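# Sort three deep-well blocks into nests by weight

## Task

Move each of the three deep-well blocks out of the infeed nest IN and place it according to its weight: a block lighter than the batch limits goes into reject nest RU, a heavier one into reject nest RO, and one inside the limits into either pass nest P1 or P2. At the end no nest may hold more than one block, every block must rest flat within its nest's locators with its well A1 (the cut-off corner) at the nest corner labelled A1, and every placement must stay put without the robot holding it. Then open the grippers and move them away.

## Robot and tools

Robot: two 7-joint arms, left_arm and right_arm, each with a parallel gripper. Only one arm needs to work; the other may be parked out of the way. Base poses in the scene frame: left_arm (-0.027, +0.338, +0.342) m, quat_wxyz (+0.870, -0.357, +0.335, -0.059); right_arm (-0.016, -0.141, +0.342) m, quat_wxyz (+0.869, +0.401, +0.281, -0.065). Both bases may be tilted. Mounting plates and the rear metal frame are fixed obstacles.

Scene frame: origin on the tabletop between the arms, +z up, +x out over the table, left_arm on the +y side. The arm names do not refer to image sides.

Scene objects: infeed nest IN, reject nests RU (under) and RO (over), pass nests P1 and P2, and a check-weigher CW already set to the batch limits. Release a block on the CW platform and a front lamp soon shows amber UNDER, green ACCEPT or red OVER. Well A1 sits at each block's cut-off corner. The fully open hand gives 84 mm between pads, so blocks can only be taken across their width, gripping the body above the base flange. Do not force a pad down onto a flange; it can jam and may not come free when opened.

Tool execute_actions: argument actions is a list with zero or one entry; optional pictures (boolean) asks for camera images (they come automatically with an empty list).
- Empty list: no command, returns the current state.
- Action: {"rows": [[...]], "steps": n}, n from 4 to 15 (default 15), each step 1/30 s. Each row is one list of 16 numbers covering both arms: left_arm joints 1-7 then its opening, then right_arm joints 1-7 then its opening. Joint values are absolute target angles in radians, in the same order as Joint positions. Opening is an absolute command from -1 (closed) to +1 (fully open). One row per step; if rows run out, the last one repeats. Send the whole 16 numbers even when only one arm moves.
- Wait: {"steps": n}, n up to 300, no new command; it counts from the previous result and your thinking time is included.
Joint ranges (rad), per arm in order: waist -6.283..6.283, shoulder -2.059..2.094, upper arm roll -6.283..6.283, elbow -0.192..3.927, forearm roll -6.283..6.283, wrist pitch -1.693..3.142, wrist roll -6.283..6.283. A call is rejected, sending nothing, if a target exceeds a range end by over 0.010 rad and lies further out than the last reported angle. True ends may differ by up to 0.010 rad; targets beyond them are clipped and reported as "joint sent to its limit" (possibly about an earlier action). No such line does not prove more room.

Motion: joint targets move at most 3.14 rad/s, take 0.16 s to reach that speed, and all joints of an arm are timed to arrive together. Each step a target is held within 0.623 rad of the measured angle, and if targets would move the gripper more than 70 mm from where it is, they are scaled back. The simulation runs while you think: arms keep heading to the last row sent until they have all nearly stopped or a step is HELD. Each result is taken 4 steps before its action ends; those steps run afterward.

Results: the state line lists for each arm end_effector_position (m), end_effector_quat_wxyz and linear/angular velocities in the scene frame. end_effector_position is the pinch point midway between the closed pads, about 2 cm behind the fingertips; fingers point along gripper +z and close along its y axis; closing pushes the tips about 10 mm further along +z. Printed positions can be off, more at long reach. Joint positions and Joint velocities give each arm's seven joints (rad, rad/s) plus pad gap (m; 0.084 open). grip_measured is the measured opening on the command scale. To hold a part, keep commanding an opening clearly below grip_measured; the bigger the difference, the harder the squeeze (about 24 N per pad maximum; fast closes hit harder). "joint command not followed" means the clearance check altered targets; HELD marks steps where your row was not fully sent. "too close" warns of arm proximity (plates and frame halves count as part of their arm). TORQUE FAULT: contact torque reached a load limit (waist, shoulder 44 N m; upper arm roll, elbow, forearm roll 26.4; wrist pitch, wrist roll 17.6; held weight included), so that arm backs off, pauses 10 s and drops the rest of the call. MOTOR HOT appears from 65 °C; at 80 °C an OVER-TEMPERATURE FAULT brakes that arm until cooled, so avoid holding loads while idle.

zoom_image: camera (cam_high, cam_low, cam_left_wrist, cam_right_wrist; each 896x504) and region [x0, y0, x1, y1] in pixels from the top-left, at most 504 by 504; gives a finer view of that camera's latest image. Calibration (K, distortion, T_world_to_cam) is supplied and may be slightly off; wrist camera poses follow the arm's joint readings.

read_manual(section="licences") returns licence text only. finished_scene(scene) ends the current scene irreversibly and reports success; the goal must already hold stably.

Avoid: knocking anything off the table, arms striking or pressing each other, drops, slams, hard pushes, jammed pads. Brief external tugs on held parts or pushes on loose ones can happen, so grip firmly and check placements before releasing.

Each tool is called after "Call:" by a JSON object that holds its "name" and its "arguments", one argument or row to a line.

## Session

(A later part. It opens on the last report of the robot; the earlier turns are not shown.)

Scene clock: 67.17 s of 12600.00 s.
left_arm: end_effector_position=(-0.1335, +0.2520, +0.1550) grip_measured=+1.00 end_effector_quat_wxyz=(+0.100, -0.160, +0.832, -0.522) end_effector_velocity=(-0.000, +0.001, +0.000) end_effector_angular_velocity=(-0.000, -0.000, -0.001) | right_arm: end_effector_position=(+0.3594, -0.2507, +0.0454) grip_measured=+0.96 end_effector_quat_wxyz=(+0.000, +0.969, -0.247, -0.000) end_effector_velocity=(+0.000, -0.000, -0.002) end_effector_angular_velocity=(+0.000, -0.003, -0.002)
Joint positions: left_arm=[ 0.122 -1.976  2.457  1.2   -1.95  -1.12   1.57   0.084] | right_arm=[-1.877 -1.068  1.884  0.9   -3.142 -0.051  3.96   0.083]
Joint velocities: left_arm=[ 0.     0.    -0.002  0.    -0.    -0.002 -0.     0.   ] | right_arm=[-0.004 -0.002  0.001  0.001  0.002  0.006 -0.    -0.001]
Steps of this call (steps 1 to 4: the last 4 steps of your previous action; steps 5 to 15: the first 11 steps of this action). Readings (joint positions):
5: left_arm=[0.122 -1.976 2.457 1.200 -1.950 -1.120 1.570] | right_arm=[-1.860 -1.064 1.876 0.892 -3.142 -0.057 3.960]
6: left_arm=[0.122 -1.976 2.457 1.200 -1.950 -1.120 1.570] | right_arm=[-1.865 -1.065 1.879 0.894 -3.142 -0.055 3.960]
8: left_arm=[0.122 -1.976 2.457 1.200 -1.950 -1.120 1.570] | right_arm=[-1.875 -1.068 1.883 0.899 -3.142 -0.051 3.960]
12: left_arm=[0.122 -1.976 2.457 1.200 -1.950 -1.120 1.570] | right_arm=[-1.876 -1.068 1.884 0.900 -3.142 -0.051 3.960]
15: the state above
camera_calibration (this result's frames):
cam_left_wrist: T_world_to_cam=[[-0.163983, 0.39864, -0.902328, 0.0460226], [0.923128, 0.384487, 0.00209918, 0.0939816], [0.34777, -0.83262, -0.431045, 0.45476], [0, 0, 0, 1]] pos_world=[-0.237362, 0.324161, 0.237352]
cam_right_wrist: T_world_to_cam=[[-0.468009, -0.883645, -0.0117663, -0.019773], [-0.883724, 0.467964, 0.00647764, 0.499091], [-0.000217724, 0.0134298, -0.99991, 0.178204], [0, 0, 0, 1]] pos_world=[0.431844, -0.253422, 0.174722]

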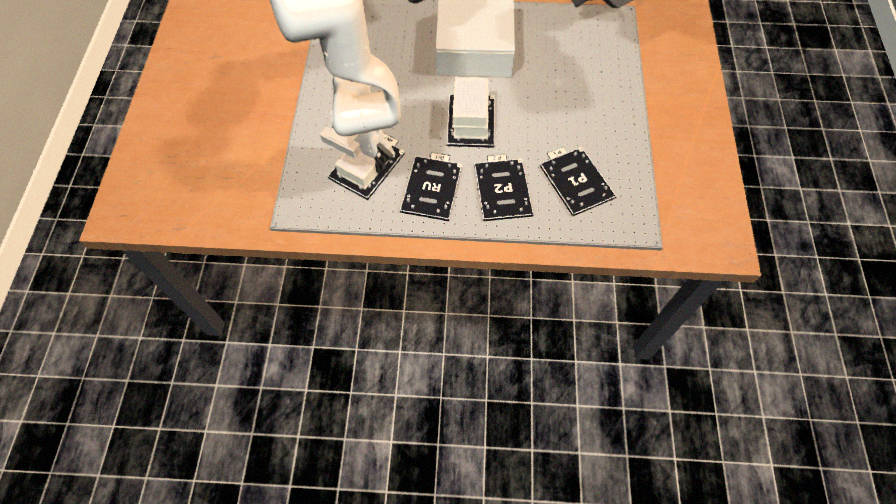

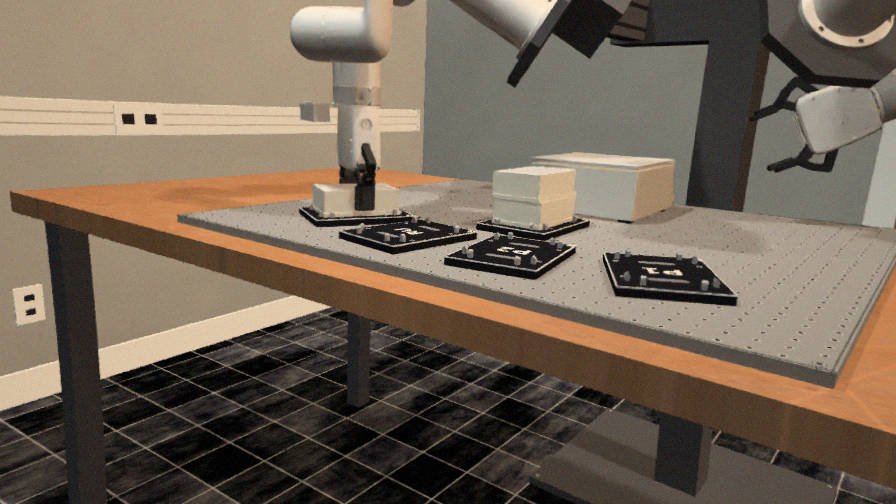

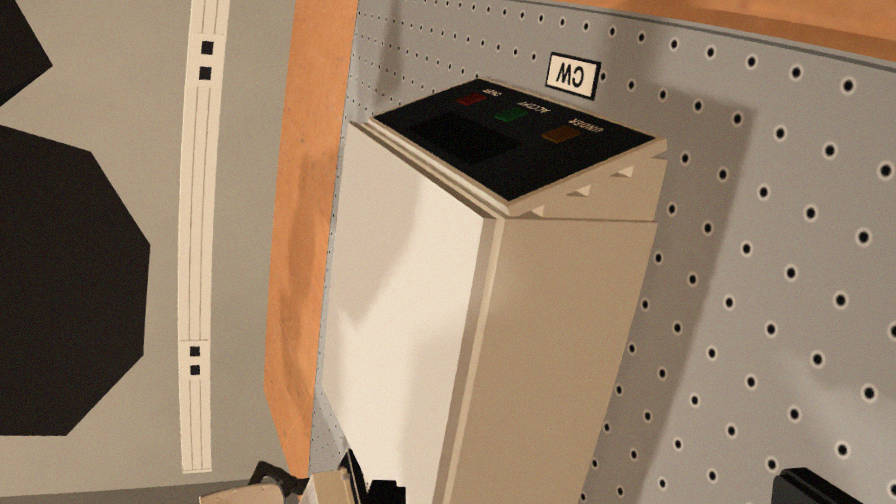

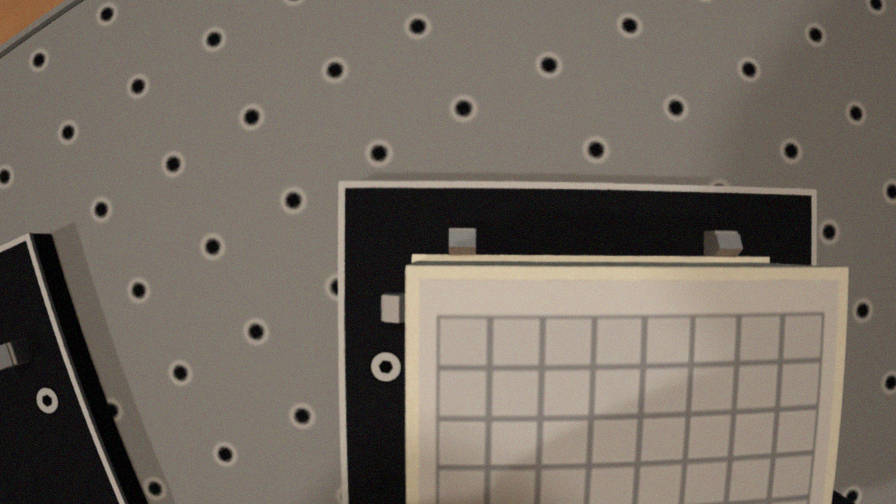

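Call:
{"name": "execute_actions", "arguments": {
  "actions": [
    {"rows":[[0.1224,-1.976,2.457,1.2,-1.95,-1.12,1.57,1,-1.876,-1.0684,1.8833,0.899,-3.1416,-0.0503,3.9601,1]]}
  ]
}}

Call:
{"name": "execute_actions", "arguments": {
  "actions": [
    {"rows":[[0.1224,-1.976,2.457,1.2,-1.95,-1.12,1.57,1,-1.841,-1.059,1.866,0.882,-3.1416,-0.0655,3.9601,1]],"steps":10}
  ]
}}

Call:
{"name": "execute_actions", "arguments": {
  "actions": [
    {"rows":[[0.1224,-1.976,2.457,1.2,-1.95,-1.12,1.57,1,-1.8042,-1.0494,1.8482,0.8653,-3.1416,-0.0819,3.9601,1]],"steps":10}
  ]
}}

Call:
{"name": "execute_actions", "arguments": {
  "actions": [
    {"rows":[[0.1224,-1.976,2.457,1.2,-1.95,-1.12,1.57,1,-1.73,-1.03,1.812,0.838,-3.1416,-0.118,3.9601,1]],"steps":12}
  ],
  "pictures": true
}}

Call:
{"name": "execute_actions", "arguments": {
  "actions": [
    {"rows":[[0.1224,-1.976,2.457,1.2,-1.95,-1.12,1.57,1,-1.3,-1.2,1.95,0.87,-3.1416,-0.42,4.1,1]]}
  ]
}}

Call:
{"name": "execute_actions", "arguments": {
  "actions": [
    {"rows":[[0.1224,-1.976,2.457,1.2,-1.95,-1.12,1.57,1,-1.2869,-1.4255,2.4476,1.0551,-3.1416,-0.5059,4.4141,1]]}
  ]
}}

Call:
{"name": "execute_actions", "arguments": {
  "actions": [
    {"steps":8}
  ]
}}

Call:
{"name": "execute_actions", "arguments": {
  "actions": [
    {"rows":[[0.1224,-1.976,2.457,1.2,-1.95,-1.12,1.57,1,-1.397,-1.5588,2.4564,1.1001,-3.1416,-0.3782,4.4141,1]]}
  ]
}}

Call:
{"name": "execute_actions", "arguments": {
  "actions": [
    {"steps":15}
  ],
  "pictures": true
}}

Scene clock: 68.37 s of 12600.00 s.
left_arm: end_effector_position=(-0.1335, +0.2520, +0.1550) grip_measured=+1.00 end_effector_quat_wxyz=(+0.100, -0.160, +0.832, -0.522) end_effector_velocity=(-0.001, -0.001, +0.001) end_effector_angular_velocity=(-0.003, +0.001, -0.000) | right_arm: end_effector_position=(+0.3591, -0.2513, +0.0452) grip_measured=+1.00 end_effector_quat_wxyz=(+0.000, +0.969, -0.247, -0.000) end_effector_velocity=(+0.000, -0.000, +0.002) end_effector_angular_velocity=(-0.001, +0.002, +0.000)
Joint positions: left_arm=[ 0.122 -1.976  2.457  1.2   -1.95  -1.12   1.57   0.084] | right_arm=[-1.877 -1.069  1.883  0.899 -3.142 -0.05   3.96   0.084]
Joint velocities: left_arm=[-0.     0.002  0.002  0.    -0.    -0.002  0.    -0.   ] | right_arm=[ 0.005  0.001 -0.003 -0.001 -0.001 -0.005  0.001 -0.   ]
Steps of this call (steps 1 to 4: the last 4 steps of your previous action; steps 5 to 15: the robot went on to your last target; steps 16 to 25: nothing new was sent; steps 26 to 36: the first 11 steps of this action). Readings (joint positions):
26: left_arm=[0.122 -1.976 2.457 1.200 -1.950 -1.120 1.570] | right_arm=[-1.878 -1.069 1.884 0.900 -3.142 -0.049 3.960]
27: left_arm=[0.122 -1.976 2.457 1.200 -1.950 -1.120 1.570] | right_arm=[-1.877 -1.069 1.884 0.900 -3.142 -0.049 3.960]
29: left_arm=[0.122 -1.976 2.457 1.200 -1.950 -1.120 1.570] | right_arm=[-1.878 -1.069 1.884 0.899 -3.141 -0.049 3.960]
33: left_arm=[0.122 -1.976 2.457 1.200 -1.950 -1.120 1.570] | right_arm=[-1.877 -1.069 1.883 0.899 -3.141 -0.049 3.960]
36: the state above

Scene clock: 68.70 s of 12600.00 s.
left_arm: end_effector_position=(-0.1335, +0.2520, +0.1550) grip_measured=+1.00 end_effector_quat_wxyz=(+0.100, -0.160, +0.832, -0.522) end_effector_velocity=(+0.000, -0.000, -0.000) end_effector_angular_velocity=(+0.001, -0.001, +0.000) | right_arm: end_effector_position=(+0.3594, -0.2513, +0.0550) grip_measured=+1.00 end_effector_quat_wxyz=(+0.000, +0.969, -0.247, -0.000) end_effector_velocity=(-0.007, -0.005, +0.005) end_effector_angular_velocity=(-0.008, +0.014, -0.003)
Joint positions: left_arm=[ 0.122 -1.976  2.457  1.2   -1.95  -1.12   1.57   0.084] | right_arm=[-1.841 -1.059  1.866  0.882 -3.142 -0.065  3.96   0.084]
Joint velocities: left_arm=[ 0.    -0.     0.    -0.001 -0.     0.001  0.    -0.   ] | right_arm=[ 0.019  0.005 -0.014 -0.02  -0.001 -0.013  0.001  0.   ]
Steps of this call (steps 1 to 4: the last 4 steps of your previous action; steps 5 to 10: the first 6 steps of this action). Readings (joint positions):
5: left_arm=[0.122 -1.976 2.457 1.200 -1.950 -1.120 1.570] | right_arm=[-1.876 -1.068 1.883 0.898 -3.142 -0.051 3.960]
6: left_arm=[0.122 -1.976 2.457 1.200 -1.950 -1.120 1.570] | right_arm=[-1.868 -1.066 1.879 0.894 -3.142 -0.054 3.960]
8: left_arm=[0.122 -1.976 2.457 1.200 -1.950 -1.120 1.570] | right_arm=[-1.847 -1.061 1.868 0.885 -3.142 -0.063 3.960]
10: the state above

Scene clock: 69.03 s of 12600.00 s.
left_arm: end_effector_position=(-0.1335, +0.2520, +0.1550) grip_measured=+1.00 end_effector_quat_wxyz=(+0.100, -0.160, +0.832, -0.522) end_effector_velocity=(-0.001, +0.000, +0.000) end_effector_angular_velocity=(+0.000, +0.002, -0.001) | right_arm: end_effector_position=(+0.3595, -0.2507, +0.0650) grip_measured=+1.00 end_effector_quat_wxyz=(-0.000, +0.969, -0.247, -0.000) end_effector_velocity=(-0.005, -0.003, +0.006) end_effector_angular_velocity=(-0.006, +0.011, -0.001)
Joint positions: left_arm=[ 0.122 -1.976  2.457  1.2   -1.95  -1.12   1.57   0.084] | right_arm=[-1.804 -1.049  1.849  0.866 -3.142 -0.082  3.96   0.084]
Joint velocities: left_arm=[ 0.     0.002  0.    -0.    -0.     0.001 -0.    -0.   ] | right_arm=[ 0.023  0.004 -0.013 -0.018 -0.001 -0.015  0.002 -0.   ]
Steps of this call (steps 1 to 4: the last 4 steps of your previous action; steps 5 to 10: the first 6 steps of this action). Readings (joint positions):
5: left_arm=[0.122 -1.976 2.457 1.200 -1.950 -1.120 1.570] | right_arm=[-1.840 -1.059 1.865 0.882 -3.142 -0.066 3.960]
6: left_arm=[0.122 -1.976 2.457 1.200 -1.950 -1.120 1.570] | right_arm=[-1.833 -1.057 1.861 0.878 -3.142 -0.070 3.960]
8: left_arm=[0.122 -1.976 2.457 1.200 -1.950 -1.120 1.570] | right_arm=[-1.811 -1.051 1.851 0.868 -3.142 -0.079 3.960]
10: the state above

Scene clock: 69.43 s of 12600.00 s.
left_arm: end_effector_position=(-0.1335, +0.2520, +0.1550) grip_measured=+1.00 end_effector_quat_wxyz=(+0.100, -0.160, +0.832, -0.522) end_effector_velocity=(-0.000, -0.001, +0.001) end_effector_angular_velocity=(-0.003, +0.000, +0.000) | right_arm: end_effector_position=(+0.3617, -0.2487, +0.0853) grip_measured=+1.00 end_effector_quat_wxyz=(-0.003, +0.969, -0.247, +0.001) end_effector_velocity=(-0.018, -0.015, -0.004) end_effector_angular_velocity=(-0.027, +0.041, -0.011)
Joint positions: left_arm=[ 0.122 -1.976  2.457  1.2   -1.95  -1.12   1.57   0.084] | right_arm=[-1.729 -1.03   1.812  0.839 -3.142 -0.118  3.96   0.084]
Joint velocities: left_arm=[-0.     0.001  0.002 -0.    -0.    -0.001 -0.    -0.   ] | right_arm=[-0.014 -0.004 -0.011 -0.026 -0.    -0.008 -0.002 -0.   ]
Steps of this call (steps 1 to 4: the last 4 steps of your previous action; steps 5 to 12: the first 8 steps of this action). Readings (joint positions):
5: left_arm=[0.122 -1.976 2.457 1.200 -1.950 -1.120 1.570] | right_arm=[-1.804 -1.049 1.848 0.865 -3.142 -0.082 3.960]
6: left_arm=[0.122 -1.976 2.457 1.200 -1.950 -1.120 1.570] | right_arm=[-1.796 -1.047 1.843 0.861 -3.142 -0.087 3.960]
8: left_arm=[0.122 -1.976 2.457 1.200 -1.950 -1.120 1.570] | right_arm=[-1.752 -1.036 1.821 0.844 -3.142 -0.108 3.960]
12: the state above
camera_calibration (this result's frames):
cam_left_wrist: T_world_to_cam=[[-0.163983, 0.39864, -0.902328, 0.0460228], [0.923128, 0.384487, 0.00209936, 0.0939814], [0.34777, -0.83262, -0.431045, 0.45476], [0, 0, 0, 1]] pos_world=[-0.237362, 0.324161, 0.237352]
cam_right_wrist: T_world_to_cam=[[-0.468052, -0.883524, -0.0176989, -0.0158844], [-0.883692, 0.468043, 0.00489344, 0.500097], [0.00396035, 0.0179307, -0.999831, 0.217676], [0, 0, 0, 1]] pos_world=[0.433635, -0.252004, 0.214911]

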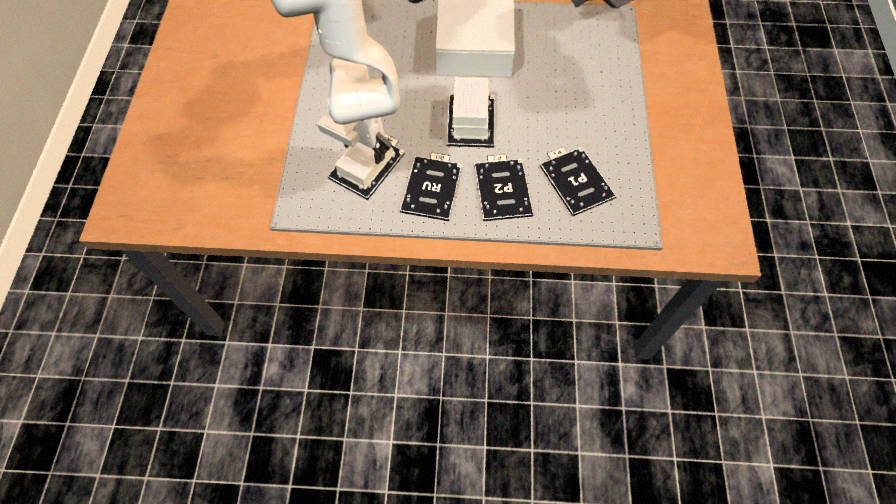

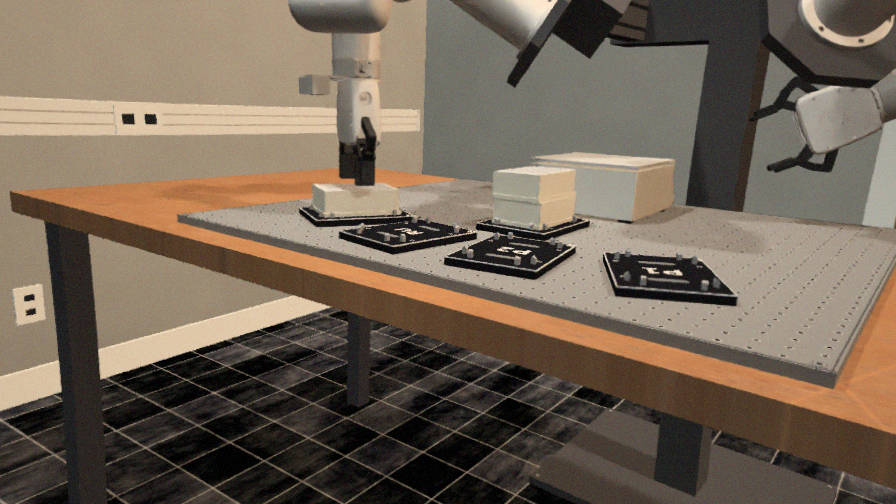

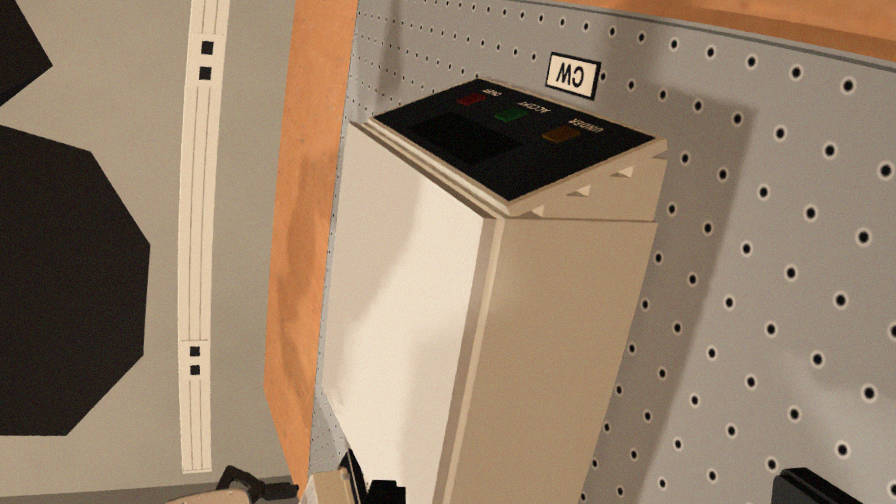

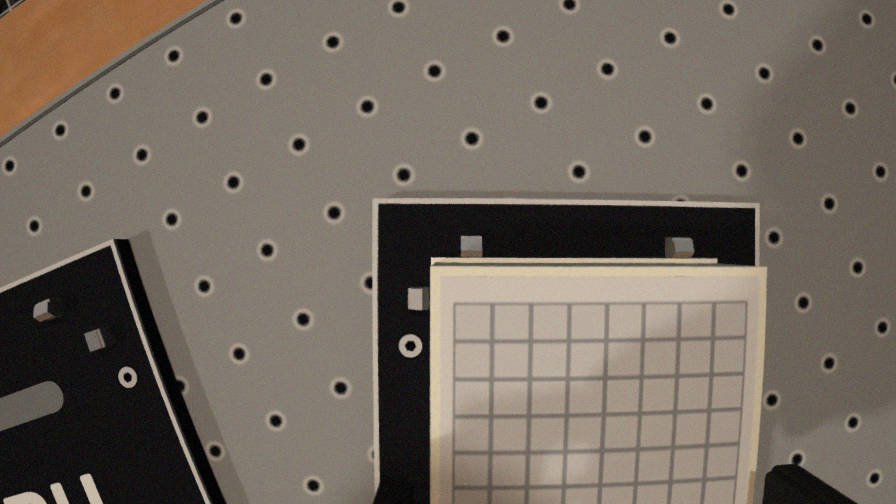

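Scene clock: 69.93 s of 12600.00 s.
left_arm: end_effector_position=(-0.1335, +0.2520, +0.1550) grip_measured=+1.00 end_effector_quat_wxyz=(+0.100, -0.160, +0.832, -0.522) end_effector_velocity=(-0.001, -0.000, +0.000) end_effector_angular_velocity=(-0.000, +0.002, -0.000) | right_arm: end_effector_position=(+0.3529, -0.1378, +0.1925) grip_measured=+1.00 end_effector_quat_wxyz=(-0.002, +0.992, -0.118, +0.032) end_effector_velocity=(-0.080, +0.254, +0.291) end_effector_angular_velocity=(-0.117, -0.321, +0.701)
Joint positions: left_arm=[ 0.122 -1.976  2.457  1.2   -1.95  -1.12   1.57   0.084] | right_arm=[-1.341 -1.184  1.94   0.869 -3.141 -0.388  4.085  0.084]
Joint velocities: left_arm=[ 0.     0.001  0.001  0.    -0.     0.001 -0.    -0.   ] | right_arm=[ 1.042 -0.385  0.382  0.097  0.009 -0.66   0.301  0.   ]
Steps of this call (steps 1 to 4: the last 4 steps of your previous action; steps 5 to 15: the first 11 steps of this action). Readings (joint positions):
5: left_arm=[0.122 -1.976 2.457 1.200 -1.950 -1.120 1.570] | right_arm=[-1.730 -1.031 1.812 0.838 -3.142 -0.119 3.961]
6: left_arm=[0.122 -1.976 2.457 1.200 -1.950 -1.120 1.570] | right_arm=[-1.723 -1.035 1.814 0.839 -3.142 -0.126 3.964]
8: left_arm=[0.122 -1.976 2.457 1.200 -1.950 -1.120 1.570] | right_arm=[-1.659 -1.062 1.831 0.841 -3.142 -0.175 3.987]
12: left_arm=[0.122 -1.976 2.457 1.200 -1.950 -1.120 1.570] | right_arm=[-1.472 -1.133 1.897 0.860 -3.141 -0.299 4.044]
15: the state above

Scene clock: 70.43 s of 12600.00 s.
left_arm: end_effector_position=(-0.1335, +0.2520, +0.1550) grip_measured=+1.00 end_effector_quat_wxyz=(+0.100, -0.160, +0.832, -0.522) end_effector_velocity=(-0.001, +0.000, +0.000) end_effector_angular_velocity=(-0.000, +0.001, -0.001) | right_arm: end_effector_position=(+0.2445, -0.0181, +0.1942) grip_measured=+1.00 end_effector_quat_wxyz=(-0.002, +1.000, -0.021, +0.013) end_effector_velocity=(-0.462, +0.291, -0.048) end_effector_angular_velocity=(-0.009, +0.281, +0.556)
Joint positions: left_arm=[ 0.122 -1.976  2.457  1.2   -1.95  -1.12   1.57   0.084] | right_arm=[-1.292 -1.378  2.344  1.016 -3.142 -0.487  4.348  0.084]
Joint velocities: left_arm=[ 0.     0.001 -0.     0.     0.    -0.     0.    -0.   ] | right_arm=[ 0.059 -0.577  1.278  0.47   0.004 -0.216  0.783 -0.   ]
Steps of this call (steps 1 to 4: the last 4 steps of your previous action; steps 5 to 15: the first 11 steps of this action). Readings (joint positions):
5: left_arm=[0.122 -1.976 2.457 1.200 -1.950 -1.120 1.570] | right_arm=[-1.301 -1.200 1.949 0.869 -3.142 -0.419 4.100]
6: left_arm=[0.122 -1.976 2.457 1.200 -1.950 -1.120 1.570] | right_arm=[-1.303 -1.203 1.955 0.871 -3.142 -0.422 4.107]
8: left_arm=[0.122 -1.976 2.457 1.200 -1.950 -1.120 1.570] | right_arm=[-1.304 -1.233 2.017 0.896 -3.143 -0.434 4.152]
12: left_arm=[0.122 -1.976 2.457 1.200 -1.950 -1.120 1.570] | right_arm=[-1.296 -1.319 2.214 0.968 -3.142 -0.465 4.267]
15: the state above

Scene clock: 70.70 s of 12600.00 s.
left_arm: end_effector_position=(-0.1335, +0.2520, +0.1550) grip_measured=+1.00 end_effector_quat_wxyz=(+0.100, -0.160, +0.832, -0.522) end_effector_velocity=(-0.000, +0.000, +0.000) end_effector_angular_velocity=(+0.001, +0.000, -0.001) | right_arm: end_effector_position=(+0.2067, +0.0018, +0.1900) grip_measured=+1.00 end_effector_quat_wxyz=(+0.001, +1.000, -0.002, +0.000) end_effector_velocity=(+0.009, +0.001, +0.002) end_effector_angular_velocity=(+0.007, -0.003, -0.025)
Joint positions: left_arm=[ 0.122 -1.976  2.457  1.2   -1.95  -1.12   1.57   0.084] | right_arm=[-1.288 -1.424  2.443  1.054 -3.142 -0.506  4.414  0.084]
Joint velocities: left_arm=[ 0.     0.001 -0.    -0.     0.     0.    -0.    -0.   ] | right_arm=[-0.007  0.01  -0.018  0.007 -0.003 -0.002  0.006  0.   ]
Kept back: nothing.
Steps of this call (steps 1 to 4: the last 4 steps of your previous action; steps 5 to 8: the robot went on to your last target). Readings (joint positions):
1: left_arm=[0.122 -1.976 2.457 1.200 -1.950 -1.120 1.570] | right_arm=[-1.290 -1.397 2.385 1.031 -3.141 -0.494 4.373]
2: left_arm=[0.122 -1.976 2.457 1.200 -1.950 -1.120 1.570] | right_arm=[-1.288 -1.412 2.419 1.043 -3.141 -0.499 4.392]
4: left_arm=[0.122 -1.976 2.457 1.200 -1.950 -1.120 1.570] | right_arm=[-1.285 -1.425 2.450 1.052 -3.140 -0.504 4.409]
8: the state above

Scene clock: 71.07 s of 12600.00 s.
left_arm: end_effector_position=(-0.1335, +0.2520, +0.1550) grip_measured=+1.00 end_effector_quat_wxyz=(+0.100, -0.160, +0.832, -0.522) end_effector_velocity=(+0.000, +0.001, -0.000) end_effector_angular_velocity=(+0.002, -0.001, -0.000) | right_arm: end_effector_position=(+0.2049, +0.0034, +0.1255) grip_measured=+1.00 end_effector_quat_wxyz=(-0.000, +1.000, -0.000, -0.000) end_effector_velocity=(+0.013, +0.042, +0.024) end_effector_angular_velocity=(+0.096, -0.032, +0.003)
Joint positions: left_arm=[ 0.122 -1.976  2.457  1.2   -1.95  -1.12   1.57   0.084] | right_arm=[-1.397 -1.558  2.456  1.101 -3.142 -0.379  4.414  0.084]
Joint velocities: left_arm=[ 0.    -0.    -0.001 -0.001 -0.     0.     0.    -0.   ] | right_arm=[ 0.034  0.039 -0.001  0.044 -0.001  0.004 -0.001  0.   ]
Steps of this call (steps 1 to 11: the first 11 steps of this action). Readings (joint positions):
1: left_arm=[0.122 -1.976 2.457 1.200 -1.950 -1.120 1.570] | right_arm=[-1.289 -1.425 2.443 1.054 -3.142 -0.505 4.414]
2: left_arm=[0.122 -1.976 2.457 1.200 -1.950 -1.120 1.570] | right_arm=[-1.295 -1.432 2.444 1.059 -3.142 -0.495 4.414]
4: left_arm=[0.122 -1.976 2.457 1.200 -1.950 -1.120 1.570] | right_arm=[-1.343 -1.492 2.449 1.086 -3.142 -0.435 4.414]
8: left_arm=[0.122 -1.976 2.457 1.200 -1.950 -1.120 1.570] | right_arm=[-1.402 -1.563 2.456 1.092 -3.142 -0.381 4.414]
11: the state above

Scene clock: 71.57 s of 12600.00 s.
left_arm: end_effector_position=(-0.1335, +0.2520, +0.1550) grip_measured=+1.00 end_effector_quat_wxyz=(+0.100, -0.160, +0.832, -0.522) end_effector_velocity=(-0.000, +0.000, -0.000) end_effector_angular_velocity=(+0.002, +0.001, -0.001) | right_arm: end_effector_position=(+0.2046, +0.0032, +0.1253) grip_measured=+1.00 end_effector_quat_wxyz=(-0.000, +1.000, -0.000, -0.000) end_effector_velocity=(-0.000, -0.000, -0.000) end_effector_angular_velocity=(-0.000, +0.000, +0.000)
Joint positions: left_arm=[ 0.122 -1.976  2.457  1.2   -1.95  -1.12   1.57   0.084] | right_arm=[-1.397 -1.559  2.456  1.1   -3.142 -0.378  4.414  0.084]
Joint velocities: left_arm=[-0.     0.    -0.001  0.     0.     0.001 -0.    -0.   ] | right_arm=[ 0.    -0.     0.001 -0.     0.    -0.     0.     0.   ]
Kept back: nothing.
Steps of this call (steps 1 to 4: the last 4 steps of your previous action; steps 5 to 15: the robot went on to your last target). Readings (joint positions):
1: left_arm=[0.122 -1.976 2.457 1.200 -1.950 -1.120 1.570] | right_arm=[-1.396 -1.557 2.456 1.101 -3.142 -0.379 4.414]
2: left_arm=[0.122 -1.976 2.457 1.200 -1.950 -1.120 1.570] | right_arm=[-1.396 -1.557 2.456 1.101 -3.142 -0.379 4.414]
4: left_arm=[0.122 -1.976 2.457 1.200 -1.950 -1.120 1.570] | right_arm=[-1.396 -1.557 2.456 1.101 -3.142 -0.378 4.414]
8: left_arm=[0.122 -1.976 2.457 1.200 -1.950 -1.120 1.570] | right_arm=[-1.397 -1.558 2.456 1.100 -3.142 -0.378 4.414]
15: the state above
All arms were judged still, so your last target was given up. Only a new action makes them travel on or press farther. Fingers that are still opening or closing keep moving.
camera_calibration (this result's frames):
cam_left_wrist: T_world_to_cam=[[-0.163983, 0.39864, -0.902328, 0.0460227], [0.923128, 0.384487, 0.00209923, 0.0939813], [0.34777, -0.83262, -0.431045, 0.45476], [0, 0, 0, 1]] pos_world=[-0.237362, 0.324161, 0.237352]
cam_right_wrist: T_world_to_cam=[[0.0111947, -0.99986, -0.0124298, 0.0354934], [-0.999917, -0.0112725, 0.00620179, 0.268308], [-0.00634104, 0.0123594, -0.999904, 0.255877], [0, 0, 0, 1]] pos_world=[0.269511, 0.0353504, 0.25463]

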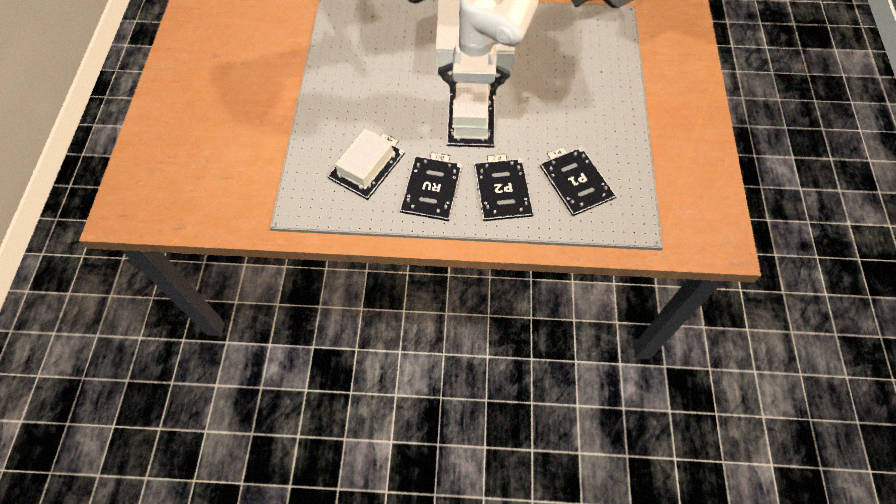

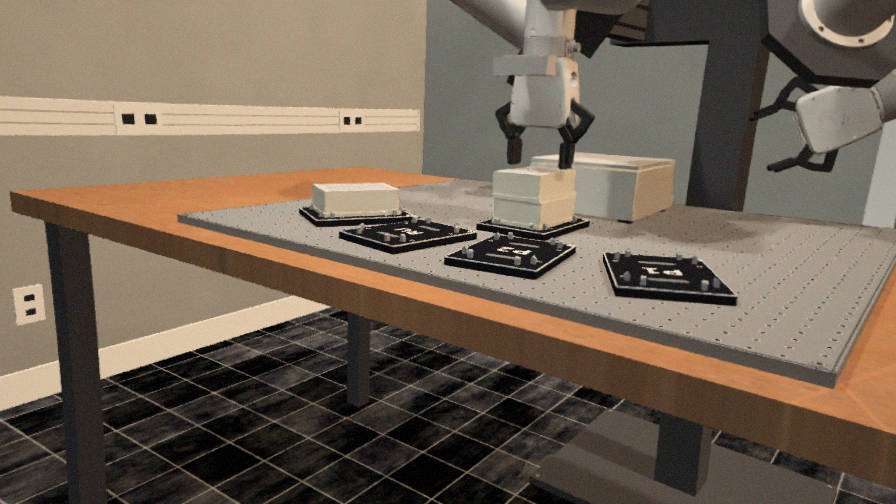

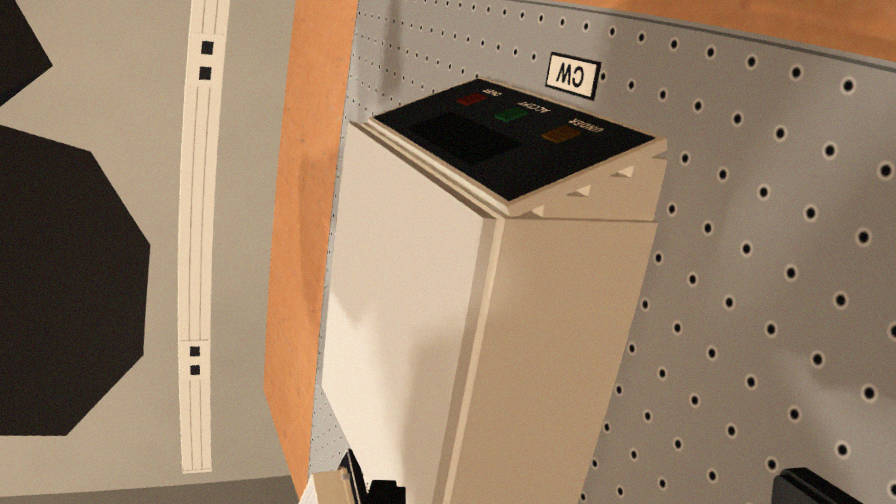

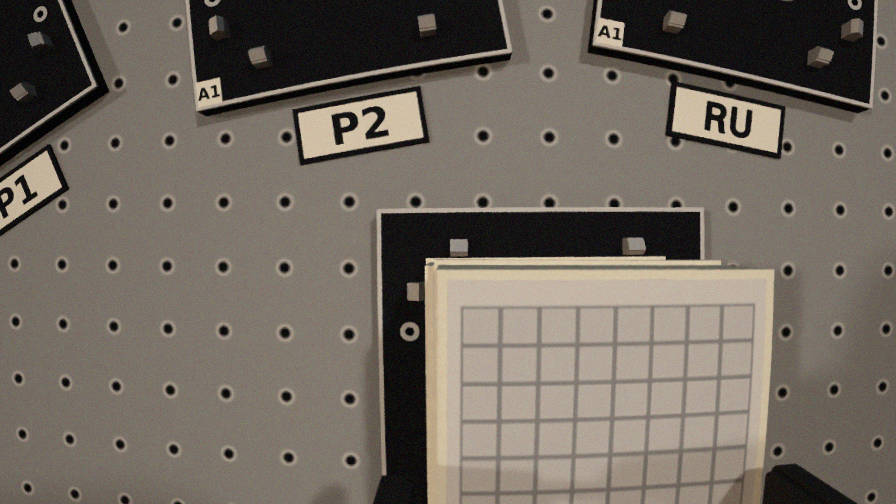

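Call:
{"name": "execute_actions", "arguments": {
  "actions": [
    {"rows":[[0.1224,-1.976,2.457,1.2,-1.95,-1.12,1.57,1,-1.404,-1.5674,2.4562,1.0855,-3.1416,-0.3525,4.4141,1]]}
  ]
}}

Call:
{"name": "execute_actions", "arguments": {
  "actions": [
    {"steps":8}
  ],
  "pictures": true
}}

Scene clock: 72.23 s of 12600.00 s.
left_arm: end_effector_position=(-0.1335, +0.2520, +0.1550) grip_measured=+1.00 end_effector_quat_wxyz=(+0.100, -0.160, +0.832, -0.522) end_effector_velocity=(-0.000, -0.000, -0.000) end_effector_angular_velocity=(+0.000, +0.000, +0.000) | right_arm: end_effector_position=(+0.2030, -0.0022, +0.1176) grip_measured=+1.00 end_effector_quat_wxyz=(+0.000, +1.000, -0.000, -0.000) end_effector_velocity=(-0.001, +0.000, -0.000) end_effector_angular_velocity=(+0.001, +0.001, -0.000)
Joint positions: left_arm=[ 0.122 -1.976  2.457  1.2   -1.95  -1.12   1.57   0.084] | right_arm=[-1.404 -1.567  2.456  1.085 -3.142 -0.353  4.414  0.084]
Joint velocities: left_arm=[-0.    -0.001  0.     0.001  0.     0.     0.     0.   ] | right_arm=[-0.    -0.     0.001  0.     0.001  0.001  0.    -0.   ]
Steps of this call (steps 1 to 9: nothing new was sent; steps 10 to 20: the first 11 steps of this action). Readings (joint positions):
10: left_arm=[0.122 -1.976 2.457 1.200 -1.950 -1.120 1.570] | right_arm=[-1.397 -1.559 2.456 1.100 -3.142 -0.377 4.414]
11: left_arm=[0.122 -1.976 2.457 1.200 -1.950 -1.120 1.570] | right_arm=[-1.398 -1.561 2.456 1.097 -3.142 -0.369 4.414]
13: left_arm=[0.122 -1.976 2.457 1.200 -1.950 -1.120 1.570] | right_arm=[-1.403 -1.566 2.456 1.088 -3.142 -0.357 4.414]
17: left_arm=[0.122 -1.976 2.457 1.200 -1.950 -1.120 1.570] | right_arm=[-1.404 -1.567 2.456 1.085 -3.142 -0.353 4.414]
20: the state above

Scene clock: 72.50 s of 12600.00 s.
left_arm: end_effector_position=(-0.1335, +0.2520, +0.1550) grip_measured=+1.00 end_effector_quat_wxyz=(+0.100, -0.160, +0.832, -0.522) end_effector_velocity=(+0.000, +0.000, +0.001) end_effector_angular_velocity=(-0.002, -0.001, -0.001) | right_arm: end_effector_position=(+0.2031, -0.0022, +0.1176) grip_measured=+1.00 end_effector_quat_wxyz=(-0.000, +1.000, -0.000, -0.000) end_effector_velocity=(-0.001, +0.000, +0.000) end_effector_angular_velocity=(+0.001, +0.001, +0.001)
Joint positions: left_arm=[ 0.122 -1.976  2.457  1.2   -1.95  -1.12   1.57   0.084] | right_arm=[-1.404 -1.567  2.456  1.085 -3.142 -0.353  4.414  0.084]
Joint velocities: left_arm=[-0.     0.001 -0.    -0.001  0.    -0.002 -0.    -0.   ] | right_arm=[ 0.001 -0.     0.002 -0.     0.     0.     0.    -0.   ]
Kept back: nothing.
Steps of this call (steps 1 to 4: the last 4 steps of your previous action; steps 5 to 8: the robot went on to your last target). Readings (joint positions):
1: left_arm=[0.122 -1.976 2.457 1.200 -1.950 -1.120 1.570] | right_arm=[-1.404 -1.567 2.456 1.085 -3.142 -0.353 4.414]
2: left_arm=[0.122 -1.976 2.457 1.200 -1.950 -1.120 1.570] | right_arm=[-1.404 -1.567 2.456 1.085 -3.142 -0.353 4.414]
4: left_arm=[0.122 -1.976 2.457 1.200 -1.950 -1.120 1.570] | right_arm=[-1.404 -1.567 2.456 1.085 -3.142 -0.353 4.414]
8: the state above
camera_calibration (this result's frames):
cam_left_wrist: T_world_to_cam=[[-0.163983, 0.39864, -0.902328, 0.0460228], [0.923128, 0.384487, 0.00209929, 0.0939814], [0.34777, -0.83262, -0.431045, 0.45476], [0, 0, 0, 1]] pos_world=[-0.237362, 0.324161, 0.237352]
cam_right_wrist: T_world_to_cam=[[0.0110499, -0.999865, -0.0121615, 0.0300736], [-0.999919, -0.0111248, 0.00610517, 0.266779], [-0.00623964, 0.0120931, -0.999907, 0.248253], [0, 0, 0, 1]] pos_world=[0.267974, 0.0300352, 0.246967]

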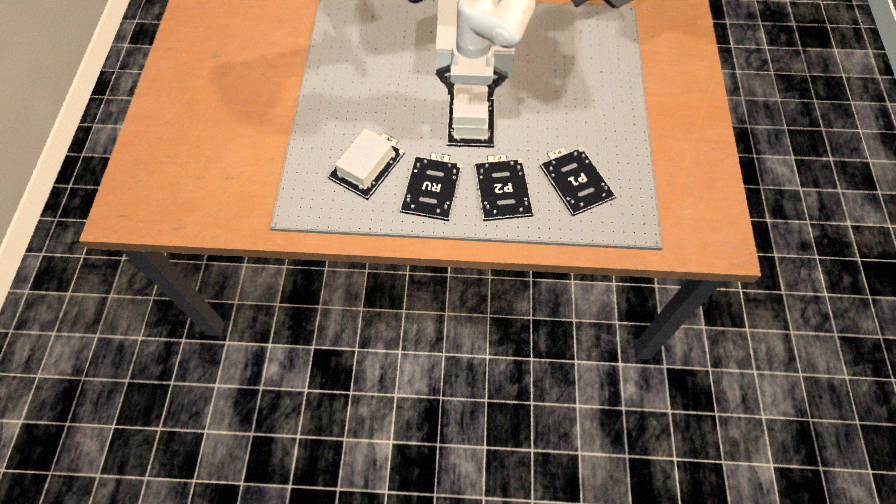

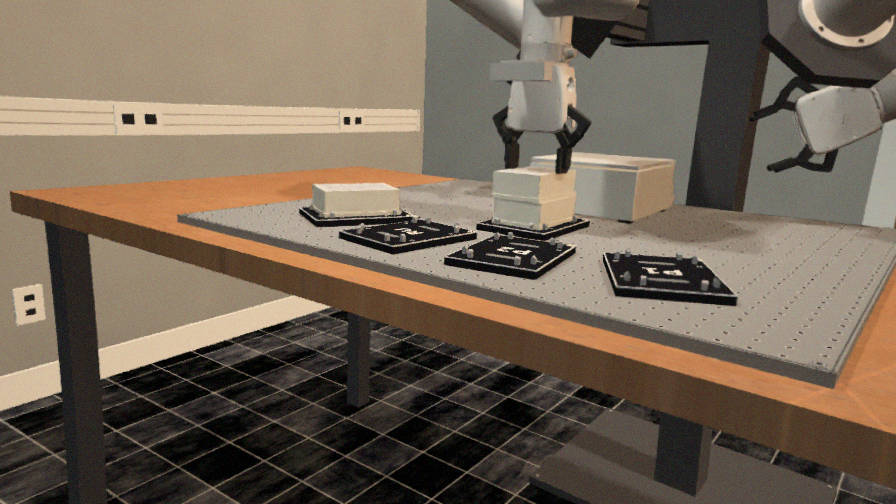

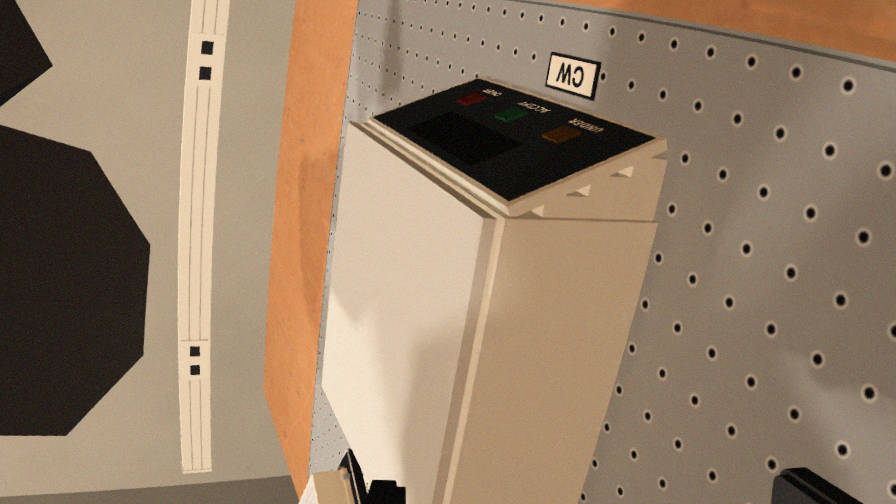

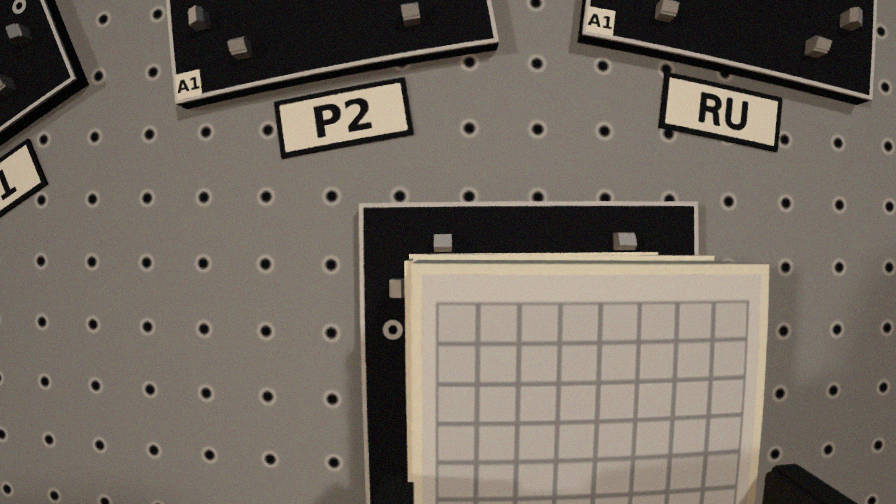

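Call:
{"name": "execute_actions", "arguments": {
  "actions": [
    {"rows":[[0.1224,-1.976,2.457,1.2,-1.95,-1.12,1.57,1,-1.411,-1.5759,2.456,1.0915,-3.1416,-0.3475,4.4141,1]],"steps":12}
  ]
}}

Call:
{"name": "execute_actions", "arguments": {
  "actions": [
    {"rows":[[0.1224,-1.976,2.457,1.2,-1.95,-1.12,1.57,1,-1.418,-1.5845,2.4558,1.096,-3.1416,-0.341,4.4141,1]],"steps":12}
  ]
}}

Call:
{"name": "execute_actions", "arguments": {
  "actions": [
    {"rows":[[0.1224,-1.976,2.457,1.2,-1.95,-1.12,1.57,1,-1.425,-1.593,2.4556,1.1006,-3.1416,-0.3345,4.4141,1]]}
  ]
}}

Scene clock: 73.03 s of 12600.00 s.
left_arm: end_effector_position=(-0.1335, +0.2520, +0.1550) grip_measured=+1.00 end_effector_quat_wxyz=(+0.100, -0.160, +0.832, -0.522) end_effector_velocity=(+0.001, -0.000, -0.001) end_effector_angular_velocity=(+0.001, -0.002, +0.002) | right_arm: end_effector_position=(+0.2033, -0.0018, +0.1140) grip_measured=+1.00 end_effector_quat_wxyz=(+0.000, +1.000, -0.000, -0.000) end_effector_velocity=(+0.001, +0.001, +0.002) end_effector_angular_velocity=(+0.003, -0.002, -0.003)
Joint positions: left_arm=[ 0.122 -1.976  2.457  1.2   -1.95  -1.12   1.57   0.084] | right_arm=[-1.411 -1.576  2.456  1.091 -3.142 -0.347  4.414  0.084]
Joint velocities: left_arm=[ 0.    -0.003  0.     0.     0.     0.    -0.     0.   ] | right_arm=[ 0.003  0.003 -0.001  0.001  0.    -0.001  0.002 -0.   ]
Steps of this call (steps 1 to 8: the robot went on to your last target; steps 9 to 16: the first 8 steps of this action). Readings (joint positions):
9: left_arm=[0.122 -1.976 2.457 1.200 -1.950 -1.120 1.570] | right_arm=[-1.404 -1.568 2.456 1.086 -3.142 -0.352 4.414]
10: left_arm=[0.122 -1.976 2.457 1.200 -1.950 -1.120 1.570] | right_arm=[-1.406 -1.570 2.456 1.088 -3.142 -0.350 4.414]
12: left_arm=[0.122 -1.976 2.457 1.200 -1.950 -1.120 1.570] | right_arm=[-1.410 -1.575 2.456 1.091 -3.142 -0.348 4.414]
16: the state above

Scene clock: 73.43 s of 12600.00 s.
left_arm: end_effector_position=(-0.1335, +0.2520, +0.1550) grip_measured=+1.00 end_effector_quat_wxyz=(+0.100, -0.160, +0.832, -0.522) end_effector_velocity=(-0.001, +0.001, +0.000) end_effector_angular_velocity=(+0.001, +0.001, -0.002) | right_arm: end_effector_position=(+0.2033, -0.0018, +0.1101) grip_measured=+1.00 end_effector_quat_wxyz=(+0.000, +1.000, -0.000, -0.000) end_effector_velocity=(+0.001, +0.002, +0.002) end_effector_angular_velocity=(+0.005, -0.003, -0.002)
Joint positions: left_arm=[ 0.122 -1.976  2.457  1.2   -1.95  -1.12   1.57   0.084] | right_arm=[-1.418 -1.585  2.456  1.096 -3.142 -0.341  4.414  0.084]
Joint velocities: left_arm=[-0.     0.002 -0.002 -0.    -0.    -0.001 -0.    -0.   ] | right_arm=[ 0.003  0.002 -0.002  0.002  0.002 -0.     0.     0.   ]
Steps of this call (steps 1 to 4: the last 4 steps of your previous action; steps 5 to 12: the first 8 steps of this action). Readings (joint positions):
5: left_arm=[0.122 -1.976 2.457 1.200 -1.950 -1.120 1.570] | right_arm=[-1.411 -1.576 2.456 1.092 -3.142 -0.347 4.414]
6: left_arm=[0.122 -1.976 2.457 1.200 -1.950 -1.120 1.570] | right_arm=[-1.413 -1.579 2.456 1.094 -3.142 -0.345 4.414]
8: left_arm=[0.122 -1.976 2.457 1.200 -1.950 -1.120 1.570] | right_arm=[-1.417 -1.584 2.456 1.095 -3.142 -0.342 4.414]
12: the state above

Scene clock: 73.93 s of 12600.00 s.
left_arm: end_effector_position=(-0.1335, +0.2520, +0.1550) grip_measured=+1.00 end_effector_quat_wxyz=(+0.100, -0.160, +0.832, -0.522) end_effector_velocity=(+0.000, -0.001, -0.000) end_effector_angular_velocity=(-0.000, +0.000, +0.001) | right_arm: end_effector_position=(+0.2034, -0.0016, +0.1064) grip_measured=+1.00 end_effector_quat_wxyz=(-0.000, +1.000, -0.000, -0.000) end_effector_velocity=(+0.000, -0.000, -0.000) end_effector_angular_velocity=(+0.000, -0.000, -0.003)
Joint positions: left_arm=[ 0.122 -1.976  2.457  1.2   -1.95  -1.12   1.57   0.084] | right_arm=[-1.425 -1.593  2.456  1.101 -3.142 -0.335  4.414  0.084]
Joint velocities: left_arm=[-0.    -0.001  0.002  0.     0.     0.001 -0.     0.   ] | right_arm=[-0.001  0.    -0.001  0.     0.     0.     0.001  0.   ]
Steps of this call (steps 1 to 4: the last 4 steps of your previous action; steps 5 to 15: the first 11 steps of this action). Readings (joint positions):
5: left_arm=[0.122 -1.976 2.457 1.200 -1.950 -1.120 1.570] | right_arm=[-1.418 -1.585 2.456 1.096 -3.142 -0.341 4.414]
6: left_arm=[0.122 -1.976 2.457 1.200 -1.950 -1.120 1.570] | right_arm=[-1.420 -1.587 2.456 1.098 -3.142 -0.338 4.414]
8: left_arm=[0.122 -1.976 2.457 1.200 -1.950 -1.120 1.570] | right_arm=[-1.424 -1.592 2.456 1.100 -3.142 -0.335 4.414]
12: left_arm=[0.122 -1.976 2.457 1.200 -1.950 -1.120 1.570] | right_arm=[-1.425 -1.593 2.456 1.100 -3.142 -0.335 4.414]
15: the state above


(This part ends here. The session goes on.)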